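# Push a square block flush and corner-aligned against a board

## Task

Slide the square block and the board, both flat pieces, into contact so that a full side of the block lies flush along one side or end of the board, with one block corner matching one board corner. The task fails if either piece is lifted from the table, clamped in a gripper, or trapped on its own between the two grippers. Tipping a piece over is allowed. At the end both pieces must rest flat on the table and touch no fixed object. The arrangement must hold without the robot holding it. Finally open the grippers and withdraw the arms.

## Robot and tools

Robot: two arms, left_arm and right_arm, each with six joints (waist, shoulder, elbow, forearm roll, wrist pitch, wrist roll) plus a parallel gripper. The arm names do not refer to the sides of any camera image. Each base may sit tilted relative to the table. Mounting plates under the bases, and the metal frame behind the arms that carries them, are fixed obstacles. A "too close" warning counts a plate and the frame half on its side as belonging to that arm.

Frame: every pose in a result uses one shared scene frame, in metres. The origin lies on the table surface midway between the arms. +x points out over the table, +z points up, and left_arm is on the +y side. Reported hand positions can be slightly wrong, and the error grows at long reach.

Gripper: fingers extend along the gripper's +z axis and separate along its y axis. end_effector_position is the point between the pads when closed, roughly 2 cm short of the fingertips. Closing pushes the tips about 10 mm further along +z.

Tool execute_actions, argument "actions": a list holding zero or one item, plus optional "pictures" (boolean).
- Empty list: nothing is commanded; returns the current state with camera images.
- Move: {"rows": [...], "steps": n}. 1 to 15 rows, n from 1 to 15 (default 15), each step lasting 1/30 s. Row k applies on step k, and the final row repeats to fill the remaining steps. A move needs at least 7 steps.
- Wait: {"steps": n} with no rows, n up to 300. It returns once n steps have elapsed since the previous result, and your own reply time counts toward them.
- Each row has exactly 14 numbers in [-1, 1], always covering both arms. Numbers 1-6 are left_arm joint offsets in the order above and number 7 is the left opening; numbers 8-14 are the same for right_arm.
- Joint numbers are offsets, not poses. They are measured from the joint angles in the latest result that printed them. Before any such result in the scene, and for a second or later call within one reply, they are measured from where the arm stands when the action begins. Rows within one call do not accumulate. Scale: 1.0 equals 2.036 rad. Sending all zeros does not hold still: it drives the arms back to the reference angles.
- Opening is absolute: +1 fully open, -1 fully closed.
- Joint ranges in rad: waist -6.283 to 6.283, shoulder -2.059 to 2.094, elbow -3.927 to 0.192, forearm roll -6.283 to 6.283, wrist pitch -1.693 to 3.142, wrist roll -6.283 to 6.283. A call is rejected outright, sending nothing, if it asks for more than 0.010 rad beyond a limit. The true limit can differ by up to 0.010 rad. Requests past it are clipped there, and "joint sent to its limit" may appear, possibly about an earlier move. Lack of that message does not prove there is room left.
- Speed limits: joint targets move at no more than 3.14 rad/s and take 0.16 s to get up to speed. All joints of an arm are timed to arrive together. Each step's target stays within 0.623 rad of the measured angle. If the targets would shift the gripper more than 70 mm, they are scaled back.
- Timing: a result is captured 7 steps before its action ends, and those last steps run while you compose the next call. The arms keep pursuing the last target until motion nearly stops or a step is HELD.

Result lines: the state line gives, per arm, position (m), quaternion wxyz and linear/angular velocities (m/s, rad/s). Joint positions and Joint velocities give one block per arm: six joints (rad, rad/s), then the finger-pad gap (m; 0.084 when fully open). grip_measured is the measured opening on the command scale. "joint command not followed" means the clearance check changed or blocked targets on some steps. HELD marks steps where all or part of your row was not sent. Joint torques follow joint order; they include offsets and noise and are nonzero even in free air. MOTOR HOT appears from 65 °C, and at 80 °C the arm brakes until it cools (OVER-TEMPERATURE FAULT). A TORQUE FAULT happens when contact torque hits a load limit (N m: waist 46, shoulder 46, elbow 27.6, forearm roll 27.6, wrist pitch 18.4, wrist roll 18.4). The arm then backs off, stops for 10 seconds and skips the rest of the call.

Tool zoom_image: "camera" is one of cam_head_left, cam_head_right, cam_left_wrist, cam_right_wrist (each 672x504). "region" is [x0, y0, x1, y1] in image pixels with the origin at top-left, at most 504 by 504. The two head cameras are fixed above and behind the arms, near x -0.2, z 0.9. Wrist camera poses are derived from joint readings. Calibration numbers are approximate.

Tool show_instructions: no arguments; displays the reference images. Tool finished_scene: "scene" integer (1 to 2). It ends that scene permanently and reports whether the task succeeded. Replying without any tool call ends the run.

Cautions: push the pieces only, using the fingers or the closed gripper. Never lift them, clamp them, or pinch one between both grippers. Use gentle, low-force pushes. Keep everything on the table. Keep the arms from striking each other or the fixed frame. A loose piece may occasionally get nudged by an outside disturbance, so check the result before finishing. At the end, open the grippers and pull the arms away so nothing is held in place by the robot.

Each tool is called after "Call:" in YAML: its name, and indented under it one key for each argument.

Reference images:

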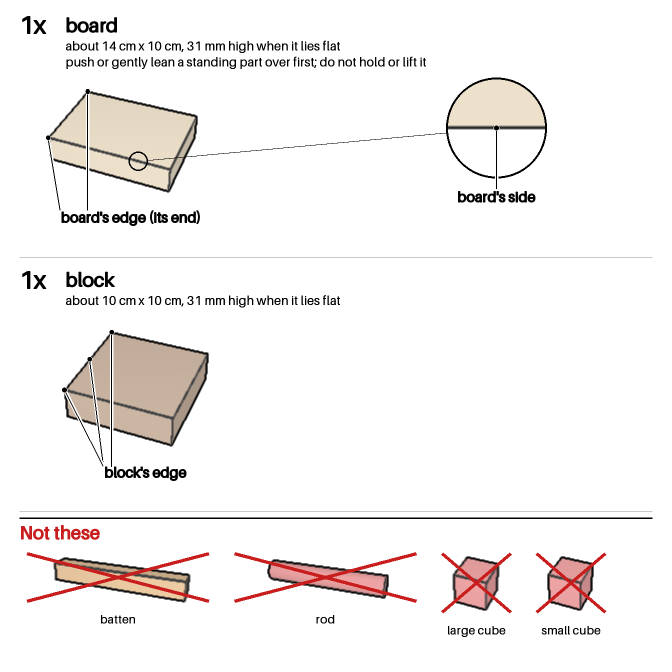

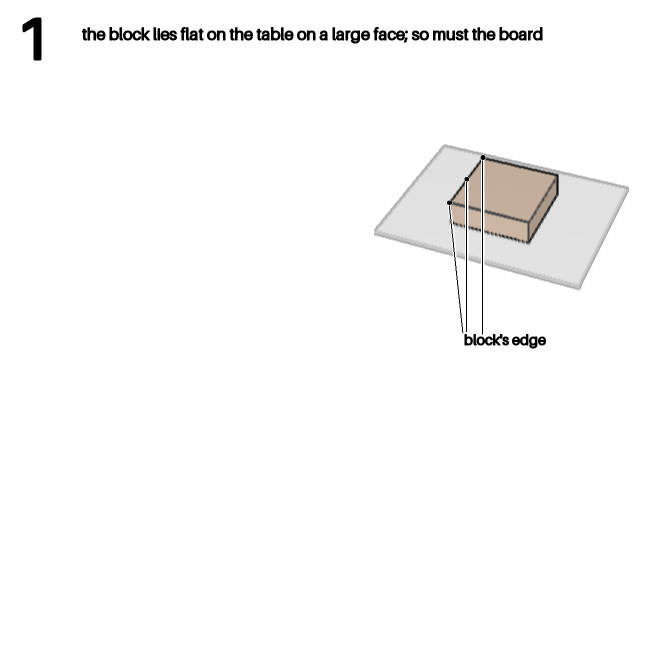

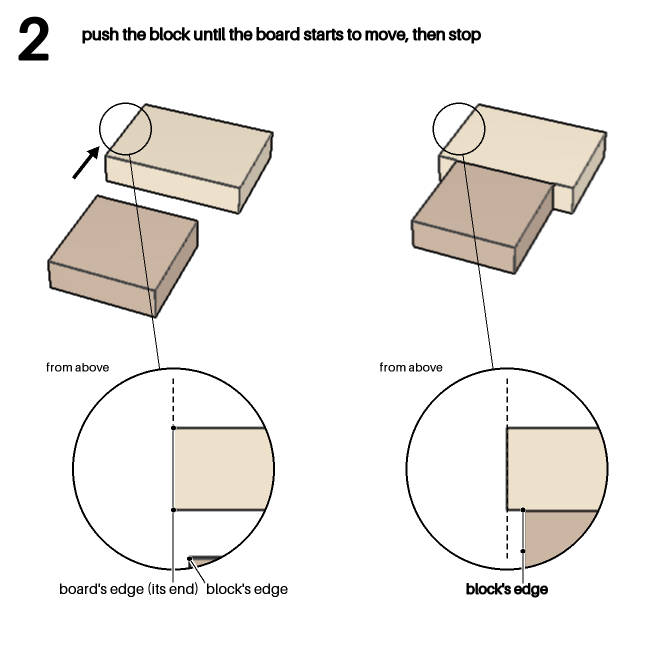

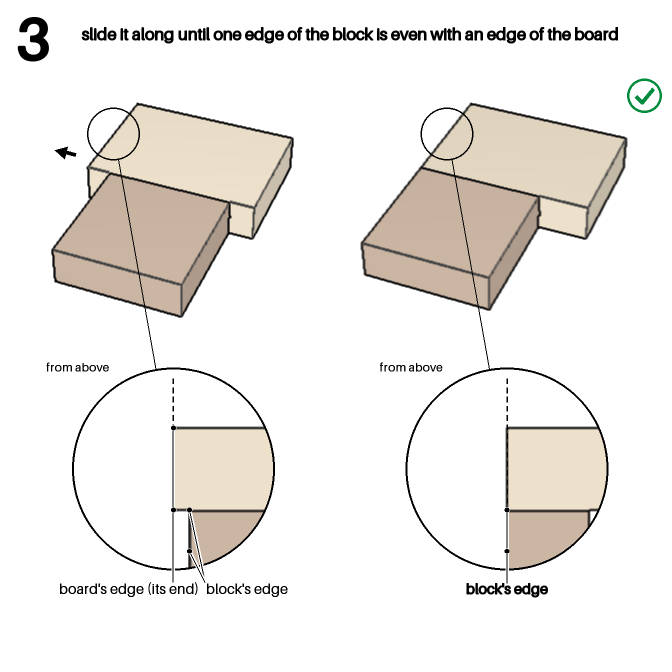

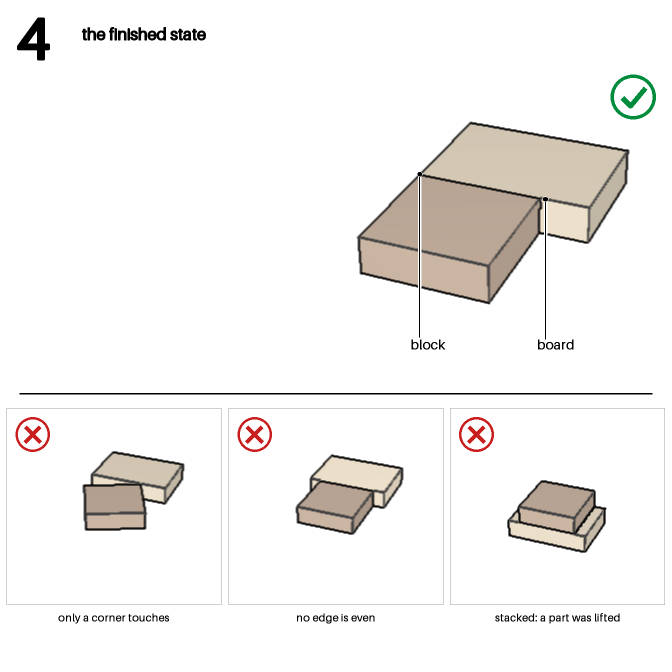

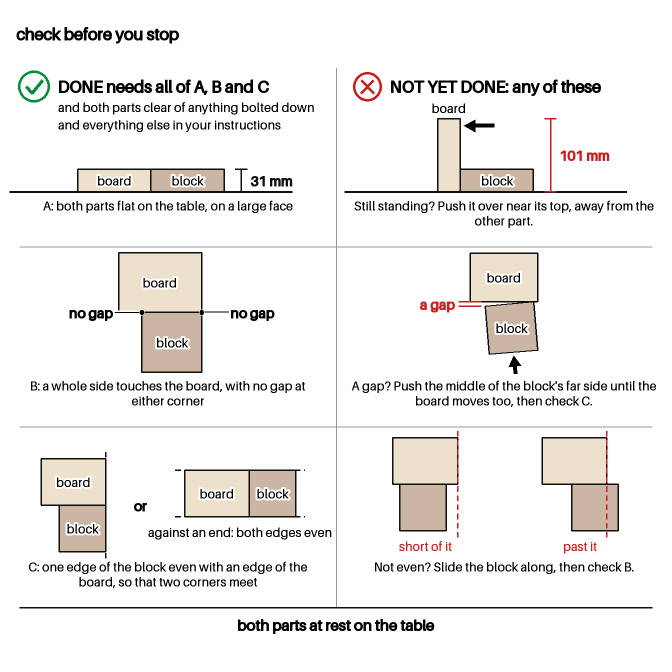

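## Session

Call:
execute_actions:
  actions: []

Scene clock: 0.00 s of 4267.00 s.
left_arm: end_effector_position=(+0.7204, +0.7329, +0.1897) grip_measured=+1.00 end_effector_quat_wxyz=(+0.296, -0.633, +0.692, -0.180) end_effector_velocity=(+0.000, -0.000, +0.000) end_effector_angular_velocity=(-0.001, -0.001, -0.000) | right_arm: end_effector_position=(+0.6564, -0.5592, +0.2930) grip_measured=+1.00 end_effector_quat_wxyz=(-0.031, +0.336, +0.767, +0.546) end_effector_velocity=(-0.000, -0.002, -0.001) end_effector_angular_velocity=(-0.001, +0.002, -0.003)
Joint positions: left_arm=[ 0.34  -0.01  -1.439  1.375  0.366  1.252  0.084] | right_arm=[-0.143  0.477 -2.277  0.291  1.44  -2.803  0.084]
Joint velocities: left_arm=[-0.     0.    -0.    -0.    -0.001 -0.    -0.   ] | right_arm=[-0.003 -0.001 -0.     0.    -0.     0.001  0.   ]
Joint torques (N m, as the arm reports them, + toward a larger angle): no reading
Motor temperatures (°C, as the motors report them): left_arm=[32 34 36 32 33 34] | right_arm=[34 34 39 35 30 33]

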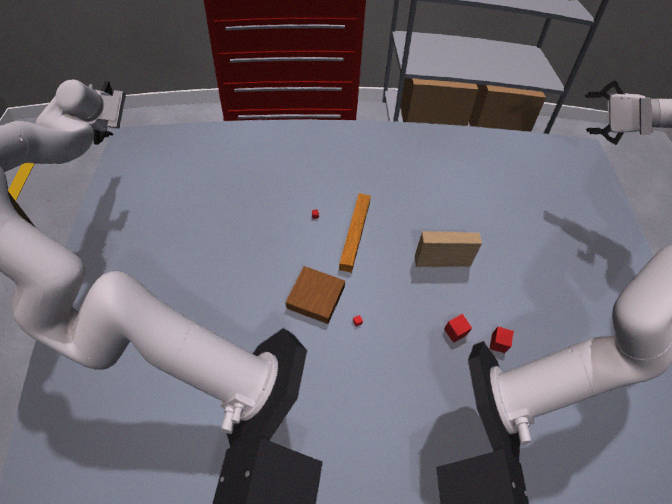

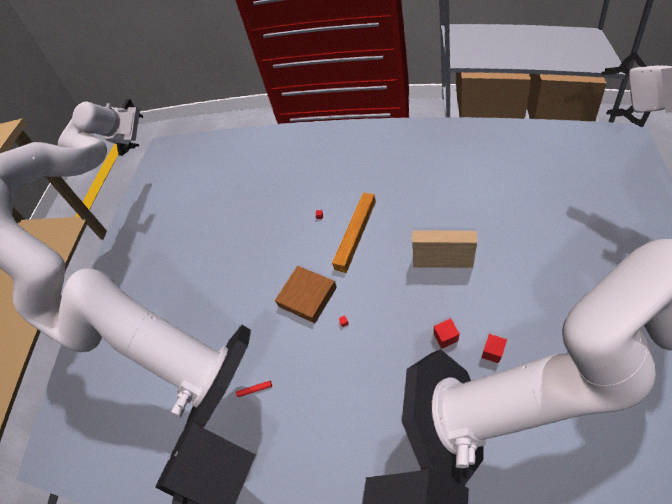

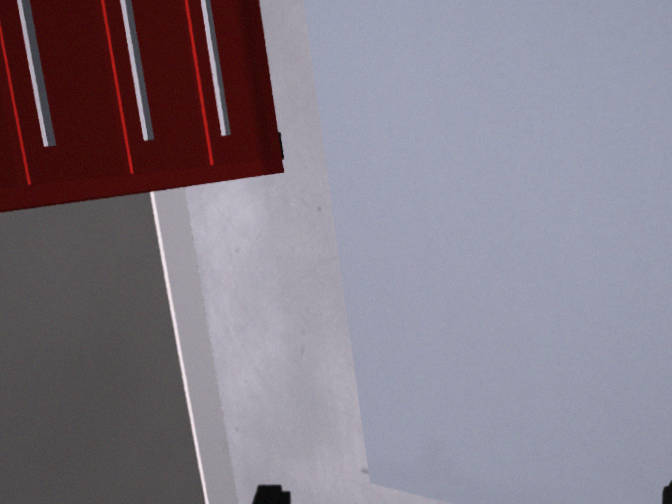

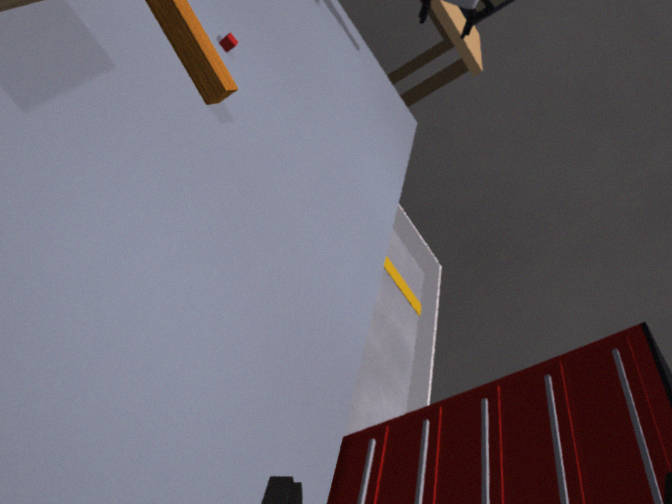

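Call:
zoom_image:
  camera: "cam_head_left"
  region: [260, 170, 540, 380]

Call:
zoom_image:
  camera: "cam_head_right"
  region: [220, 170, 540, 410]

Region (260, 170, 540, 380) of cam_head_left's 672x504 image, scaled by 1.800, with more detail than that image has; it fills the top 378 rows of this view, and the rest is white.

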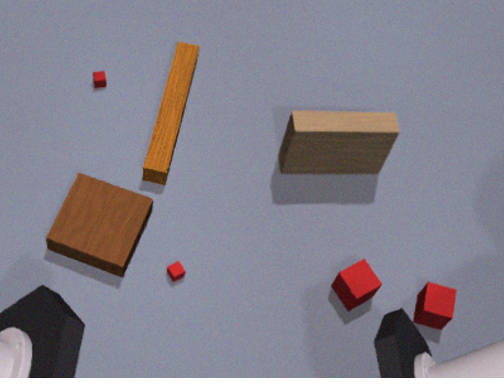

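Region (220, 170, 540, 410) of cam_head_right's 672x504 image, scaled by 1.575, with more detail than that image has; it fills the top 378 rows of this view, and the rest is white.

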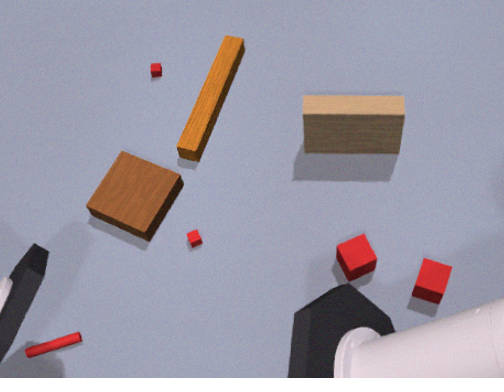

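Call:
execute_actions:
  actions:
    - {"rows": [[-0.6205,0.4159,0.2839,-0.2443,0.3005,-0.7490,0.43, 0.3536,0.0278,0.5509,-0.6108,-0.0894,0.3641,0.43]], "steps": 15}

Call:
execute_actions:
  actions:
    - {"steps": 45}
  pictures: true

Scene clock: 17.67 s of 4267.00 s.
left_arm: end_effector_position=(+0.7214, +0.6486, +0.1548) grip_measured=+0.42 end_effector_quat_wxyz=(+0.224, -0.648, +0.700, -0.200) end_effector_velocity=(-0.013, -0.391, -0.133) end_effector_angular_velocity=(-0.531, +0.395, -0.129) | right_arm: end_effector_position=(+0.6566, -0.4822, +0.2947) grip_measured=+0.42 end_effector_quat_wxyz=(-0.085, +0.321, +0.793, +0.511) end_effector_velocity=(-0.028, +0.386, +0.010) end_effector_angular_velocity=(-0.291, +0.406, +0.519)
Joint positions: left_arm=[ 0.274  0.057 -1.378  1.323  0.43   1.185  0.062] | right_arm=[-0.031  0.488 -2.164  0.179  1.409 -2.691  0.062]
Joint velocities: left_arm=[-0.317  0.31   0.258 -0.233  0.285 -0.315 -0.   ] | right_arm=[ 0.553  0.06   0.569 -0.565 -0.142  0.561 -0.   ]
Joint torques (N m, as the arm reports them, + toward a larger angle): left_arm=[-16.12 -14.92  -8.11  -0.75  -3.94  -1.01] | right_arm=[ 32.85 -26.14  -8.09   2.03  -1.12   0.27]
Motor temperatures (°C, as the motors report them): left_arm=[32 35 37 32 34 34] | right_arm=[35 35 40 35 30 33]
Steps of this call (steps 1 to 90: nothing new was sent; then 14.40 s passed at rest; steps 91 to 98: the first 8 steps of this action). Readings (joint positions):
91: left_arm=[0.340 -0.010 -1.439 1.375 0.366 1.252] | right_arm=[-0.143 0.477 -2.277 0.290 1.440 -2.803]
92: left_arm=[0.338 -0.008 -1.437 1.372 0.369 1.249] | right_arm=[-0.141 0.477 -2.274 0.287 1.439 -2.800]
94: left_arm=[0.317 0.008 -1.423 1.355 0.390 1.227] | right_arm=[-0.115 0.476 -2.247 0.256 1.429 -2.768]
98: the state above

Scene clock: 19.17 s of 4267.00 s.
left_arm: end_effector_position=(+0.4668, +0.1141, +0.1327) grip_measured=+0.42 end_effector_quat_wxyz=(-0.107, -0.617, +0.771, -0.116) end_effector_velocity=(-0.291, -0.230, +0.089) end_effector_angular_velocity=(+0.179, +0.176, -0.091) | right_arm: end_effector_position=(+0.4493, -0.1700, +0.1996) grip_measured=+0.42 end_effector_quat_wxyz=(-0.001, +0.001, +1.000, +0.001) end_effector_velocity=(-0.007, +0.005, -0.004) end_effector_angular_velocity=(-0.020, -0.013, +0.029)
Joint positions: left_arm=[-0.376  0.566 -1.034  1.027  0.794  0.535  0.062] | right_arm=[ 0.575  0.533 -1.158 -0.95   1.258 -2.063  0.062]
Joint velocities: left_arm=[-0.65   0.317  0.202 -0.176  0.215 -0.681  0.   ] | right_arm=[ 0.01   0.007  0.025 -0.023 -0.002  0.009 -0.   ]
Joint torques (N m, as the arm reports them, + toward a larger angle): left_arm=[-20.43  -8.71  -6.45  -0.66  -3.18  -0.98] | right_arm=[ 27.63 -14.46  -6.95   0.01  -2.57   0.16]
Motor temperatures (°C, as the motors report them): left_arm=[32 35 37 32 34 34] | right_arm=[35 35 40 35 30 33]
Kept back: nothing.
Steps of this call (steps 1 to 7: the last 7 steps of your previous action; steps 8 to 45: the robot went on to your last target). Readings (joint positions):
1: left_arm=[0.263 0.067 -1.369 1.315 0.439 1.175] | right_arm=[-0.013 0.489 -2.145 0.160 1.404 -2.672]
2: left_arm=[0.252 0.078 -1.361 1.307 0.448 1.164] | right_arm=[0.006 0.490 -2.126 0.140 1.399 -2.653]
4: left_arm=[0.230 0.100 -1.343 1.292 0.467 1.142] | right_arm=[0.044 0.493 -2.087 0.101 1.390 -2.614]
8: left_arm=[0.186 0.144 -1.309 1.263 0.503 1.098] | right_arm=[0.117 0.498 -2.002 0.016 1.372 -2.539]
45: the state above
camera_calibration (this result's frames):
cam_left_wrist: T_world_to_cam=[[-0.975232, 0.217728, -0.038936, 0.465936], [0.218585, 0.921834, -0.320066, -0.098007], [-0.0337949, -0.32065, -0.946595, 0.310154], [0, 0, 0, 1]] pos_world=[0.4863, 0.0883495, 0.280363]
cam_right_wrist: T_world_to_cam=[[0.0228084, 0.999539, -0.020021, 0.200513], [0.999734, -0.0227341, 0.00392941, -0.388761], [0.00347244, -0.0201053, -0.999792, 0.324263], [0, 0, 0, 1]] pos_world=[0.382958, -0.202739, 0.329738]

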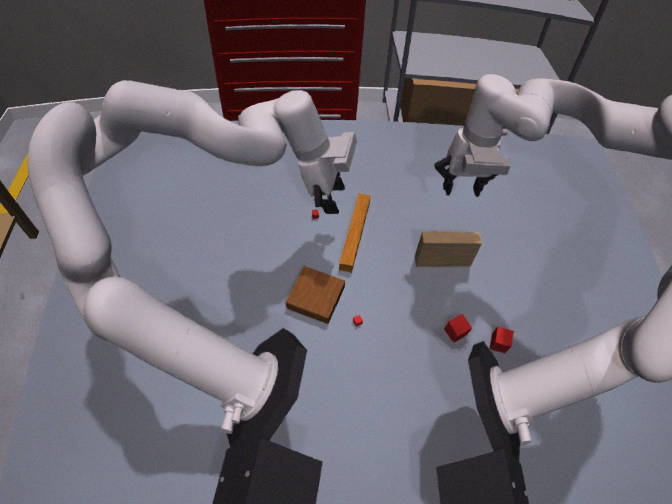

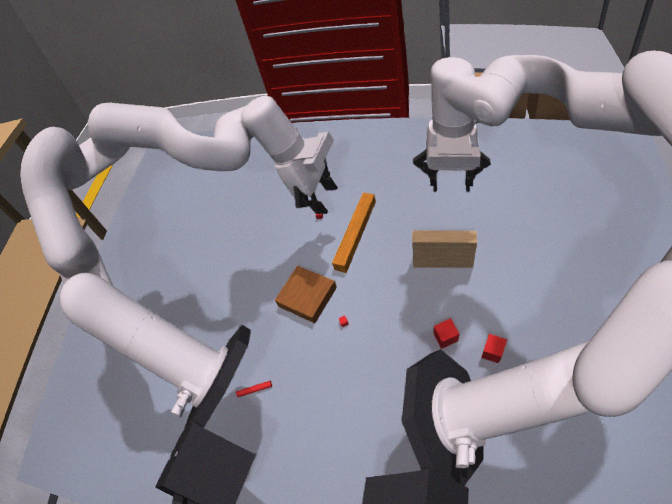

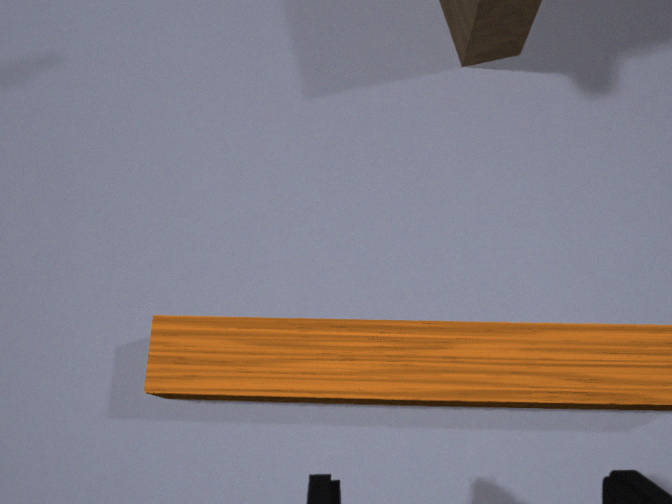

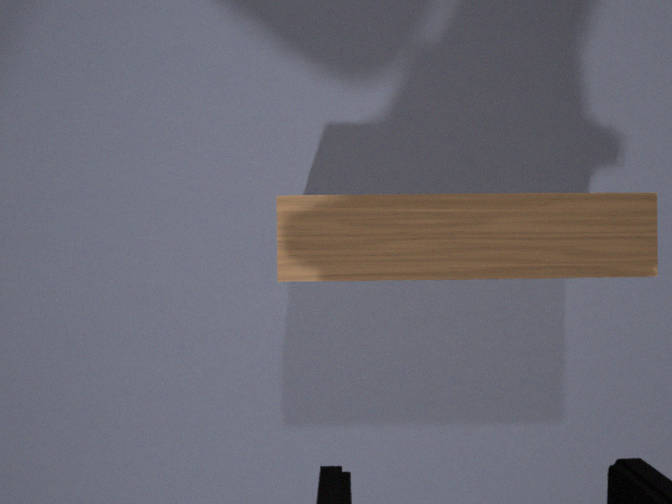

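Call:
execute_actions:
  actions: []

Scene clock: 21.77 s of 4267.00 s.
left_arm: end_effector_position=(+0.2196, +0.0475, +0.1497) grip_measured=+0.42 end_effector_quat_wxyz=(+0.000, +0.707, -0.707, -0.000) end_effector_velocity=(+0.000, -0.000, +0.000) end_effector_angular_velocity=(-0.001, -0.000, +0.000) | right_arm: end_effector_position=(+0.4483, -0.1693, +0.1993) grip_measured=+0.42 end_effector_quat_wxyz=(+0.000, -0.001, +1.000, -0.000) end_effector_velocity=(-0.000, -0.000, -0.001) end_effector_angular_velocity=(-0.000, +0.002, -0.001)
Joint positions: left_arm=[-0.923  0.837 -0.861  0.877  0.977 -0.273  0.062] | right_arm=[ 0.577  0.534 -1.155 -0.953  1.258 -2.062  0.062]
Joint velocities: left_arm=[ 0.    -0.     0.     0.001 -0.001 -0.     0.   ] | right_arm=[-0.001  0.     0.001  0.    -0.     0.001  0.   ]
Joint torques (N m, as the arm reports them, + toward a larger angle): left_arm=[-14.95  -9.51  -8.79  -0.6   -2.63  -1.02] | right_arm=[ 27.81 -13.95  -6.98  -0.06  -2.57  -0.03]
Motor temperatures (°C, as the motors report them): left_arm=[32 35 37 32 34 34] | right_arm=[35 35 40 35 30 33]
Kept back: nothing.
Steps of this call (steps 1 to 45: the robot went on to your last target; steps 46 to 78: nothing new was sent). Readings (joint positions):
1: left_arm=[-0.398 0.576 -1.028 1.021 0.801 0.512] | right_arm=[0.576 0.533 -1.157 -0.951 1.258 -2.062]
2: left_arm=[-0.419 0.587 -1.021 1.015 0.808 0.487] | right_arm=[0.576 0.533 -1.157 -0.951 1.258 -2.062]
4: left_arm=[-0.464 0.609 -1.007 1.003 0.823 0.435] | right_arm=[0.576 0.533 -1.156 -0.952 1.258 -2.062]
8: left_arm=[-0.554 0.653 -0.978 0.978 0.853 0.313] | right_arm=[0.577 0.533 -1.156 -0.953 1.258 -2.062]
78: the state above
All arms were judged still, so your last target was given up. Only a new action makes them travel on or press farther. Fingers that are still opening or closing keep moving.
camera_calibration (this result's frames):
cam_left_wrist: T_world_to_cam=[[-0.999959, 0.00160061, 0.00893619, 0.248479], [0.00148318, 0.999913, -0.013132, 0.0209025], [-0.00895643, -0.0131182, -0.999874, 0.284365], [0, 0, 0, 1]] pos_world=[0.250985, -0.017568, 0.282383]
cam_right_wrist: T_world_to_cam=[[0.0189397, 0.999573, -0.0222721, 0.201947], [0.999807, -0.0188167, 0.00572164, -0.387481], [0.00530011, -0.0223762, -0.999736, 0.322725], [0, 0, 0, 1]] pos_world=[0.381871, -0.201931, 0.329354]

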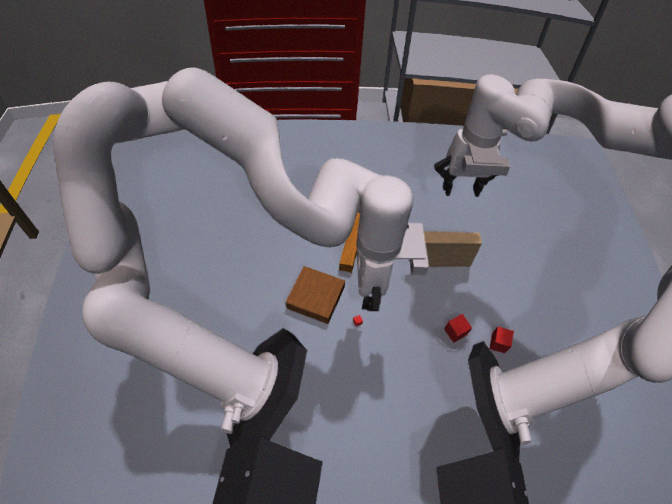

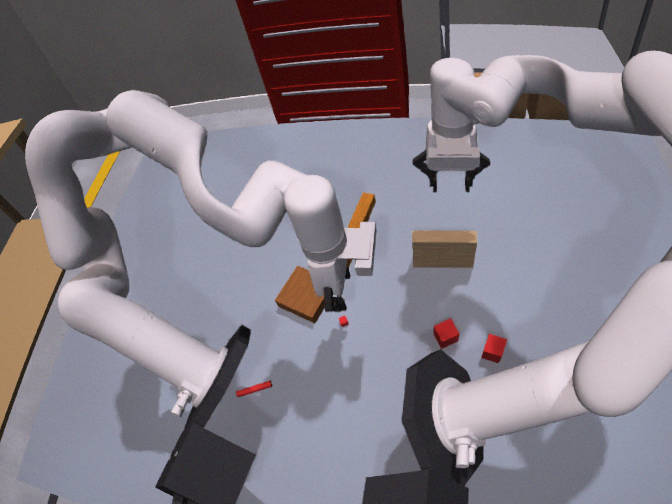

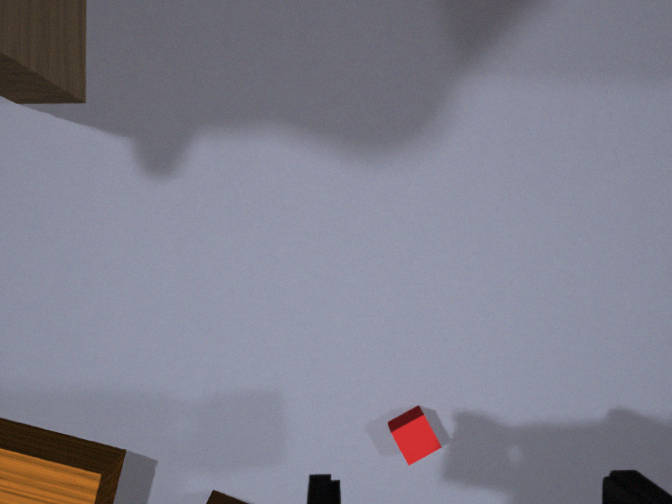

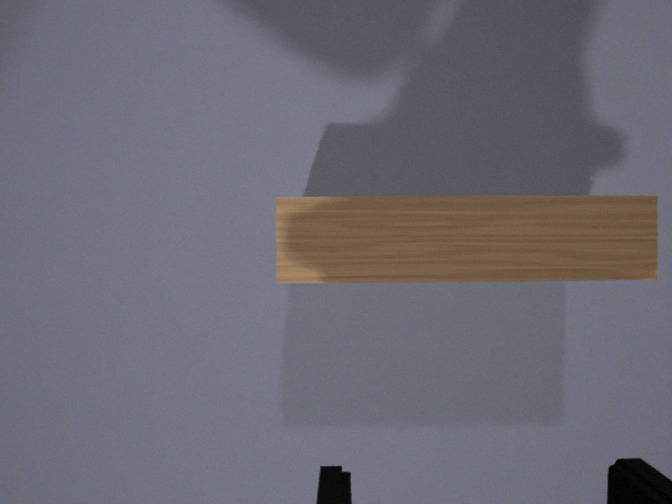

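Call:
execute_actions:
  actions:
    - {"rows": [[0.1448,0.1100,0.0075,0.2271,-0.0393,-0.1368,0.43, -0.0889,0.0455,0.0460,-0.1012,-0.0842,0.0625,0.43]], "steps": 15}

Call:
execute_actions:
  actions:
    - {"steps": 20}
  pictures: true

Scene clock: 24.57 s of 4267.00 s.
left_arm: end_effector_position=(+0.2205, +0.0536, +0.0908) grip_measured=+0.42 end_effector_quat_wxyz=(-0.011, +0.710, -0.704, -0.001) end_effector_velocity=(-0.068, +0.054, -0.368) end_effector_angular_velocity=(+0.079, +0.010, -0.044) | right_arm: end_effector_position=(+0.4393, -0.1660, +0.1278) grip_measured=+0.42 end_effector_quat_wxyz=(-0.000, +0.001, +1.000, -0.005) end_effector_velocity=(-0.095, +0.031, -0.345) end_effector_angular_velocity=(+0.014, +0.058, +0.054)
Joint positions: left_arm=[-0.793  0.936 -0.854  1.081  0.942 -0.395  0.062] | right_arm=[ 0.457  0.596 -1.092 -1.087  1.147 -1.979  0.062]
Joint velocities: left_arm=[ 0.809  0.634  0.08   1.239 -0.208 -0.743  0.   ] | right_arm=[-0.585  0.32   0.319 -0.648 -0.534  0.399  0.   ]
Joint torques (N m, as the arm reports them, + toward a larger angle): left_arm=[-16.79 -11.3   -7.48  -0.48  -2.88  -0.89] | right_arm=[ 32.8  -18.9   -7.35   0.42  -2.66  -0.07]
Motor temperatures (°C, as the motors report them): left_arm=[32 35 37 32 34 34] | right_arm=[35 35 40 35 30 33]
Steps of this call (steps 1 to 76: nothing new was sent; steps 77 to 84: the first 8 steps of this action). Readings (joint positions):
77: left_arm=[-0.923 0.837 -0.861 0.877 0.977 -0.273] | right_arm=[0.577 0.534 -1.155 -0.953 1.258 -2.062]
78: left_arm=[-0.922 0.838 -0.861 0.880 0.977 -0.275] | right_arm=[0.575 0.534 -1.154 -0.956 1.255 -2.060]
80: left_arm=[-0.901 0.853 -0.862 0.917 0.970 -0.297] | right_arm=[0.550 0.546 -1.143 -0.990 1.226 -2.039]
84: the state above

Scene clock: 25.23 s of 4267.00 s.
left_arm: end_effector_position=(+0.1998, +0.0597, +0.0241) grip_measured=+0.42 end_effector_quat_wxyz=(-0.000, +0.707, -0.707, +0.000) end_effector_velocity=(-0.002, +0.001, -0.002) end_effector_angular_velocity=(+0.002, +0.003, -0.002) | right_arm: end_effector_position=(+0.4309, -0.1624, +0.0946) grip_measured=+0.42 end_effector_quat_wxyz=(+0.000, +0.000, +1.000, -0.000) end_effector_velocity=(-0.000, +0.000, -0.001) end_effector_angular_velocity=(+0.001, +0.001, +0.001)
Joint positions: left_arm=[-0.629  1.06  -0.846  1.339  0.897 -0.551  0.062] | right_arm=[ 0.397  0.626 -1.062 -1.159  1.087 -1.935  0.062]
Joint velocities: left_arm=[ 0.005  0.005  0.001  0.005 -0.    -0.003  0.   ] | right_arm=[-0.002  0.     0.001 -0.001 -0.001 -0.    -0.   ]
Joint torques (N m, as the arm reports them, + toward a larger angle): left_arm=[-15.79  -8.97  -4.68  -0.37  -2.62  -1.  ] | right_arm=[ 28.67 -15.03  -5.09   0.07  -2.56   0.06]
Motor temperatures (°C, as the motors report them): left_arm=[32 35 37 32 34 34] | right_arm=[35 35 40 35 30 33]
Kept back: nothing.
Steps of this call (steps 1 to 7: the last 7 steps of your previous action; steps 8 to 20: the robot went on to your last target). Readings (joint positions):
1: left_arm=[-0.766 0.956 -0.852 1.123 0.935 -0.420] | right_arm=[0.439 0.605 -1.082 -1.107 1.131 -1.967]
2: left_arm=[-0.739 0.977 -0.850 1.165 0.928 -0.446] | right_arm=[0.425 0.613 -1.075 -1.122 1.119 -1.958]
4: left_arm=[-0.689 1.015 -0.848 1.243 0.915 -0.492] | right_arm=[0.409 0.621 -1.067 -1.140 1.103 -1.946]
8: left_arm=[-0.643 1.051 -0.844 1.315 0.902 -0.536] | right_arm=[0.401 0.624 -1.064 -1.154 1.091 -1.938]
20: the state above
camera_calibration (this result's frames):
cam_left_wrist: T_world_to_cam=[[-0.999972, 0.00197081, 0.00719203, 0.229811], [0.0018779, 0.999915, -0.0129025, 0.00700873], [-0.00721684, -0.0128886, -0.999891, 0.158406], [0, 0, 0, 1]] pos_world=[0.230934, -0.0054194, 0.156827]
cam_right_wrist: T_world_to_cam=[[0.0201134, 0.999561, -0.0217387, 0.192501], [0.999782, -0.019988, 0.00596912, -0.369579], [0.00553199, -0.021854, -0.999746, 0.218363], [0, 0, 0, 1]] pos_world=[0.364418, -0.195031, 0.224698]

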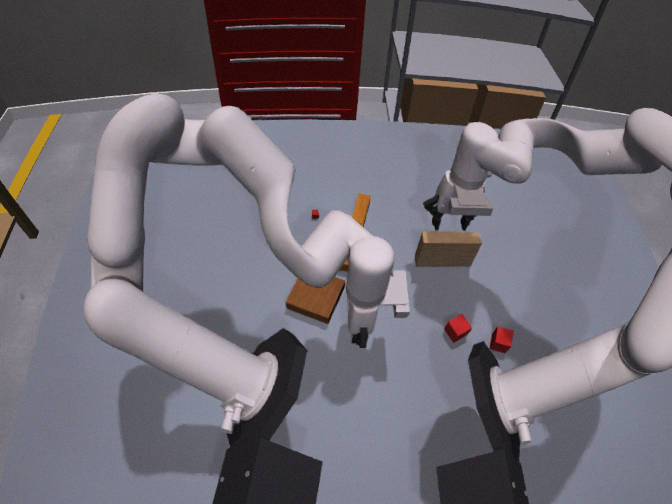

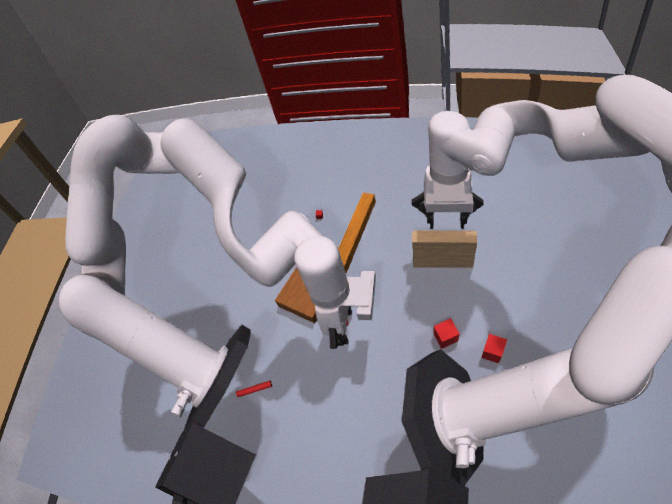

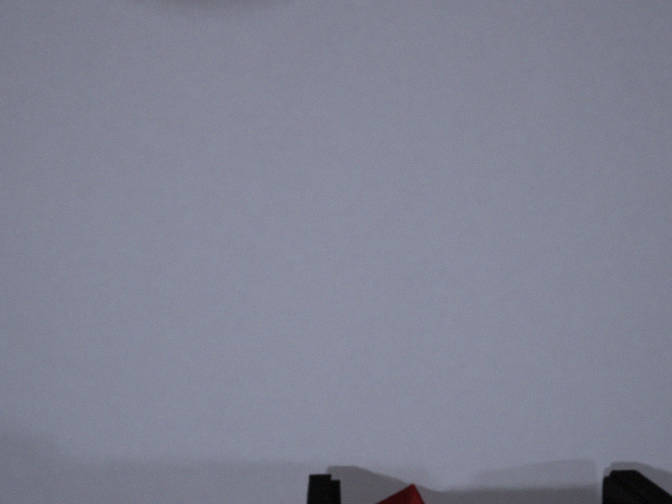

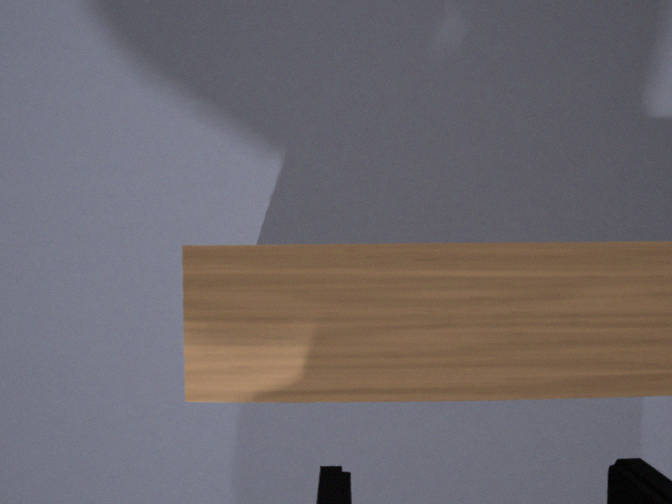

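Call:
execute_actions:
  actions:
    - {"rows": [ [-0.0032,0.0019,0.0015,-0.0005,-0.0016,-0.0040,0.43, 0.0008,-0.0028,0.0062,-0.0010,-0.0010,0.0037,0.43], [-0.0064,0.0037,0.0030,-0.0010,-0.0032,-0.0080,0.43, 0.0017,-0.0057,0.0124,-0.0020,-0.0020,0.0073,0.43], [-0.0096,0.0056,0.0045,-0.0015,-0.0049,-0.0121,0.43, 0.0025,-0.0085,0.0185,-0.0030,-0.0030,0.0110,0.43], [-0.0127,0.0075,0.0060,-0.0020,-0.0065,-0.0161,0.43, 0.0034,-0.0113,0.0247,-0.0039,-0.0040,0.0146,0.43], [-0.0159,0.0094,0.0075,-0.0025,-0.0081,-0.0201,0.43, 0.0042,-0.0141,0.0309,-0.0049,-0.0050,0.0183,0.43], [-0.0191,0.0112,0.0090,-0.0030,-0.0097,-0.0241,0.43, 0.0050,-0.0170,0.0371,-0.0059,-0.0060,0.0220,0.43], [-0.0223,0.0131,0.0105,-0.0035,-0.0113,-0.0281,0.43, 0.0059,-0.0198,0.0433,-0.0069,-0.0070,0.0256,0.43], [-0.0255,0.0150,0.0120,-0.0039,-0.0130,-0.0322,0.43, 0.0067,-0.0226,0.0494,-0.0079,-0.0080,0.0293,0.43], [-0.0287,0.0169,0.0135,-0.0044,-0.0146,-0.0362,0.43, 0.0076,-0.0254,0.0556,-0.0089,-0.0090,0.0329,0.43], [-0.0319,0.0187,0.0150,-0.0049,-0.0162,-0.0402,0.43, 0.0084,-0.0283,0.0618,-0.0099,-0.0100,0.0366,0.43], [-0.0351,0.0206,0.0165,-0.0054,-0.0178,-0.0442,0.43, 0.0092,-0.0311,0.0680,-0.0109,-0.0110,0.0403,0.43], [-0.0382,0.0225,0.0180,-0.0059,-0.0194,-0.0482,0.43, 0.0101,-0.0339,0.0742,-0.0118,-0.0120,0.0439,0.43], [-0.0414,0.0244,0.0195,-0.0064,-0.0211,-0.0523,0.43, 0.0109,-0.0367,0.0803,-0.0128,-0.0130,0.0476,0.43], [-0.0446,0.0262,0.0210,-0.0069,-0.0227,-0.0563,0.43, 0.0118,-0.0396,0.0865,-0.0138,-0.0140,0.0512,0.43], [-0.0478,0.0281,0.0225,-0.0074,-0.0243,-0.0603,0.43, 0.0126,-0.0424,0.0927,-0.0148,-0.0150,0.0549,0.43] ], "steps": 15}

Call:
execute_actions:
  actions:
    - {"steps": 25}
  pictures: true

Scene clock: 26.83 s of 4267.00 s.
left_arm: end_effector_position=(+0.1856, +0.0587, +0.0245) grip_measured=+0.42 end_effector_quat_wxyz=(+0.000, +0.707, -0.707, +0.001) end_effector_velocity=(-0.095, -0.002, +0.001) end_effector_angular_velocity=(-0.000, +0.001, -0.013) | right_arm: end_effector_position=(+0.4159, -0.1619, +0.0948) grip_measured=+0.42 end_effector_quat_wxyz=(+0.000, +0.000, +1.000, -0.000) end_effector_velocity=(-0.101, +0.002, +0.001) end_effector_angular_velocity=(-0.002, -0.001, +0.004)
Joint positions: left_arm=[-0.656  1.076 -0.833  1.335  0.884 -0.585  0.062] | right_arm=[ 0.403  0.603 -1.01  -1.167  1.079 -1.904  0.062]
Joint velocities: left_arm=[-0.179  0.107  0.088 -0.028 -0.088 -0.219  0.   ] | right_arm=[ 0.048 -0.157  0.341 -0.053 -0.053  0.198 -0.   ]
Joint torques (N m, as the arm reports them, + toward a larger angle): left_arm=[-15.34  -8.83  -4.83  -0.49  -2.64  -0.82] | right_arm=[ 27.97 -14.42  -5.07   0.01  -2.49   0.04]
Motor temperatures (°C, as the motors report them): left_arm=[32 35 37 32 34 34] | right_arm=[35 35 40 35 30 33]
Steps of this call (steps 1 to 15: the robot went on to your last target; steps 16 to 40: nothing new was sent; steps 41 to 48: the first 8 steps of this action). Readings (joint positions):
41: left_arm=[-0.628 1.061 -0.845 1.340 0.897 -0.551] | right_arm=[0.396 0.626 -1.061 -1.159 1.087 -1.934]
42: left_arm=[-0.629 1.061 -0.845 1.339 0.897 -0.552] | right_arm=[0.396 0.626 -1.060 -1.159 1.086 -1.933]
44: left_arm=[-0.635 1.063 -0.843 1.338 0.894 -0.559] | right_arm=[0.398 0.621 -1.050 -1.161 1.085 -1.927]
48: the state above

Scene clock: 27.67 s of 4267.00 s.
left_arm: end_effector_position=(+0.1498, +0.0597, +0.0241) grip_measured=+0.42 end_effector_quat_wxyz=(-0.000, +0.707, -0.707, +0.000) end_effector_velocity=(-0.001, +0.000, -0.000) end_effector_angular_velocity=(+0.000, -0.000, -0.001) | right_arm: end_effector_position=(+0.3743, -0.1622, +0.0947) grip_measured=+0.42 end_effector_quat_wxyz=(+0.000, +0.000, +1.000, -0.000) end_effector_velocity=(-0.001, +0.000, -0.000) end_effector_angular_velocity=(+0.000, +0.001, +0.001)
Joint positions: left_arm=[-0.726  1.117 -0.8    1.324  0.848 -0.674  0.062] | right_arm=[ 0.422  0.54  -0.873 -1.189  1.056 -1.823  0.062]
Joint velocities: left_arm=[-0.001  0.001  0.001 -0.    -0.    -0.001 -0.   ] | right_arm=[-0.    -0.     0.002 -0.    -0.001 -0.     0.   ]
Joint torques (N m, as the arm reports them, + toward a larger angle): left_arm=[-14.47  -9.55  -4.87  -0.24  -2.67  -0.86] | right_arm=[ 24.99 -13.19  -4.93  -0.08  -2.49   0.03]
Motor temperatures (°C, as the motors report them): left_arm=[32 35 37 32 34 34] | right_arm=[35 35 40 35 30 33]
Kept back: nothing.
Steps of this call (steps 1 to 7: the last 7 steps of your previous action; steps 8 to 25: the robot went on to your last target). Readings (joint positions):
1: left_arm=[-0.662 1.079 -0.830 1.334 0.881 -0.592] | right_arm=[0.405 0.597 -0.999 -1.169 1.077 -1.898]
2: left_arm=[-0.668 1.083 -0.827 1.333 0.878 -0.600] | right_arm=[0.407 0.592 -0.987 -1.171 1.075 -1.891]
4: left_arm=[-0.681 1.090 -0.821 1.331 0.871 -0.616] | right_arm=[0.410 0.581 -0.963 -1.175 1.071 -1.876]
8: left_arm=[-0.706 1.105 -0.809 1.327 0.858 -0.648] | right_arm=[0.417 0.558 -0.914 -1.182 1.063 -1.847]
25: the state above
camera_calibration (this result's frames):
cam_left_wrist: T_world_to_cam=[[-0.999972, 0.00167232, 0.00725537, 0.179879], [0.00157671, 0.999912, -0.0131634, 0.00716902], [-0.00727675, -0.0131516, -0.999887, 0.158085], [0, 0, 0, 1]] pos_world=[0.181013, -0.00539014, 0.156856]
cam_right_wrist: T_world_to_cam=[[0.0200004, 0.999558, -0.0220089, 0.193473], [0.999783, -0.0198678, 0.00622898, -0.313025], [0.00578895, -0.0221287, -0.999738, 0.218613], [0, 0, 0, 1]] pos_world=[0.307822, -0.194769, 0.224764]

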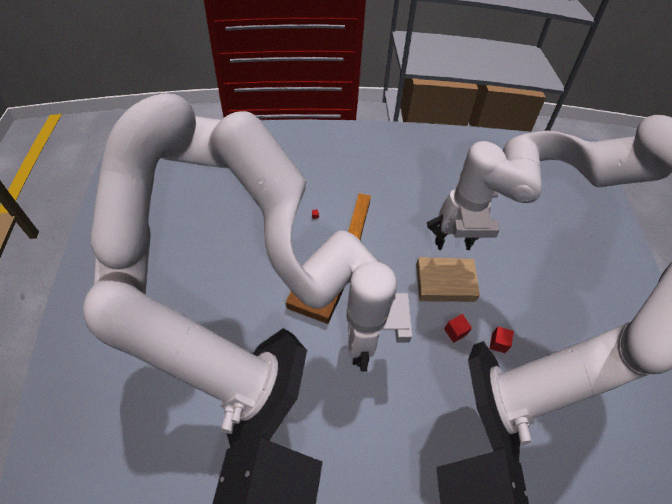

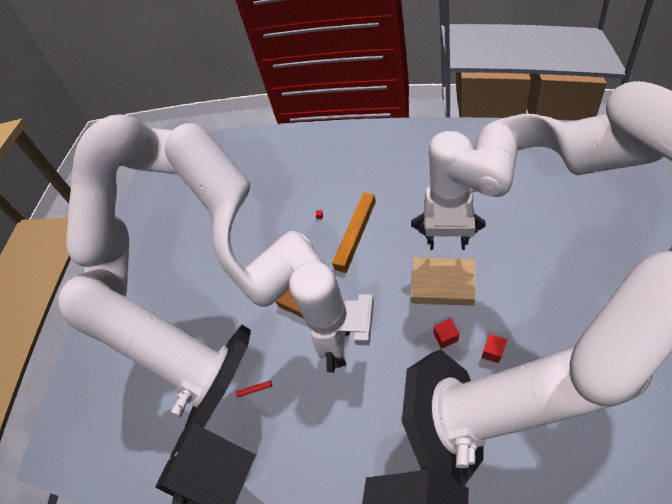

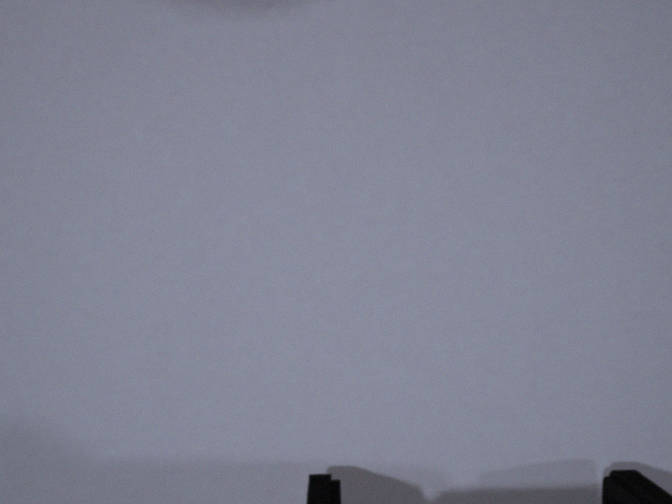

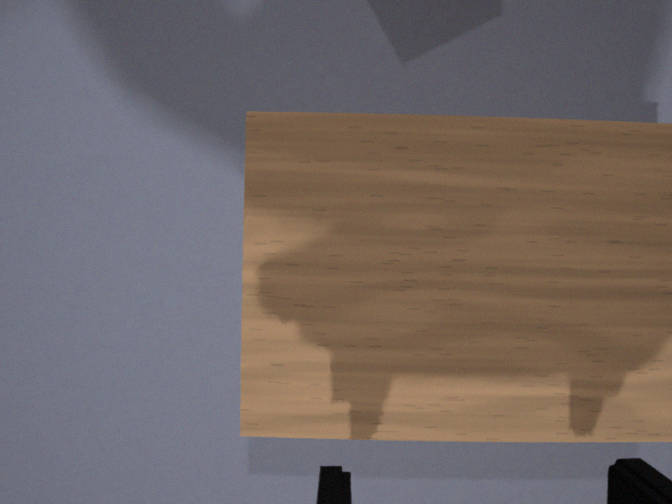

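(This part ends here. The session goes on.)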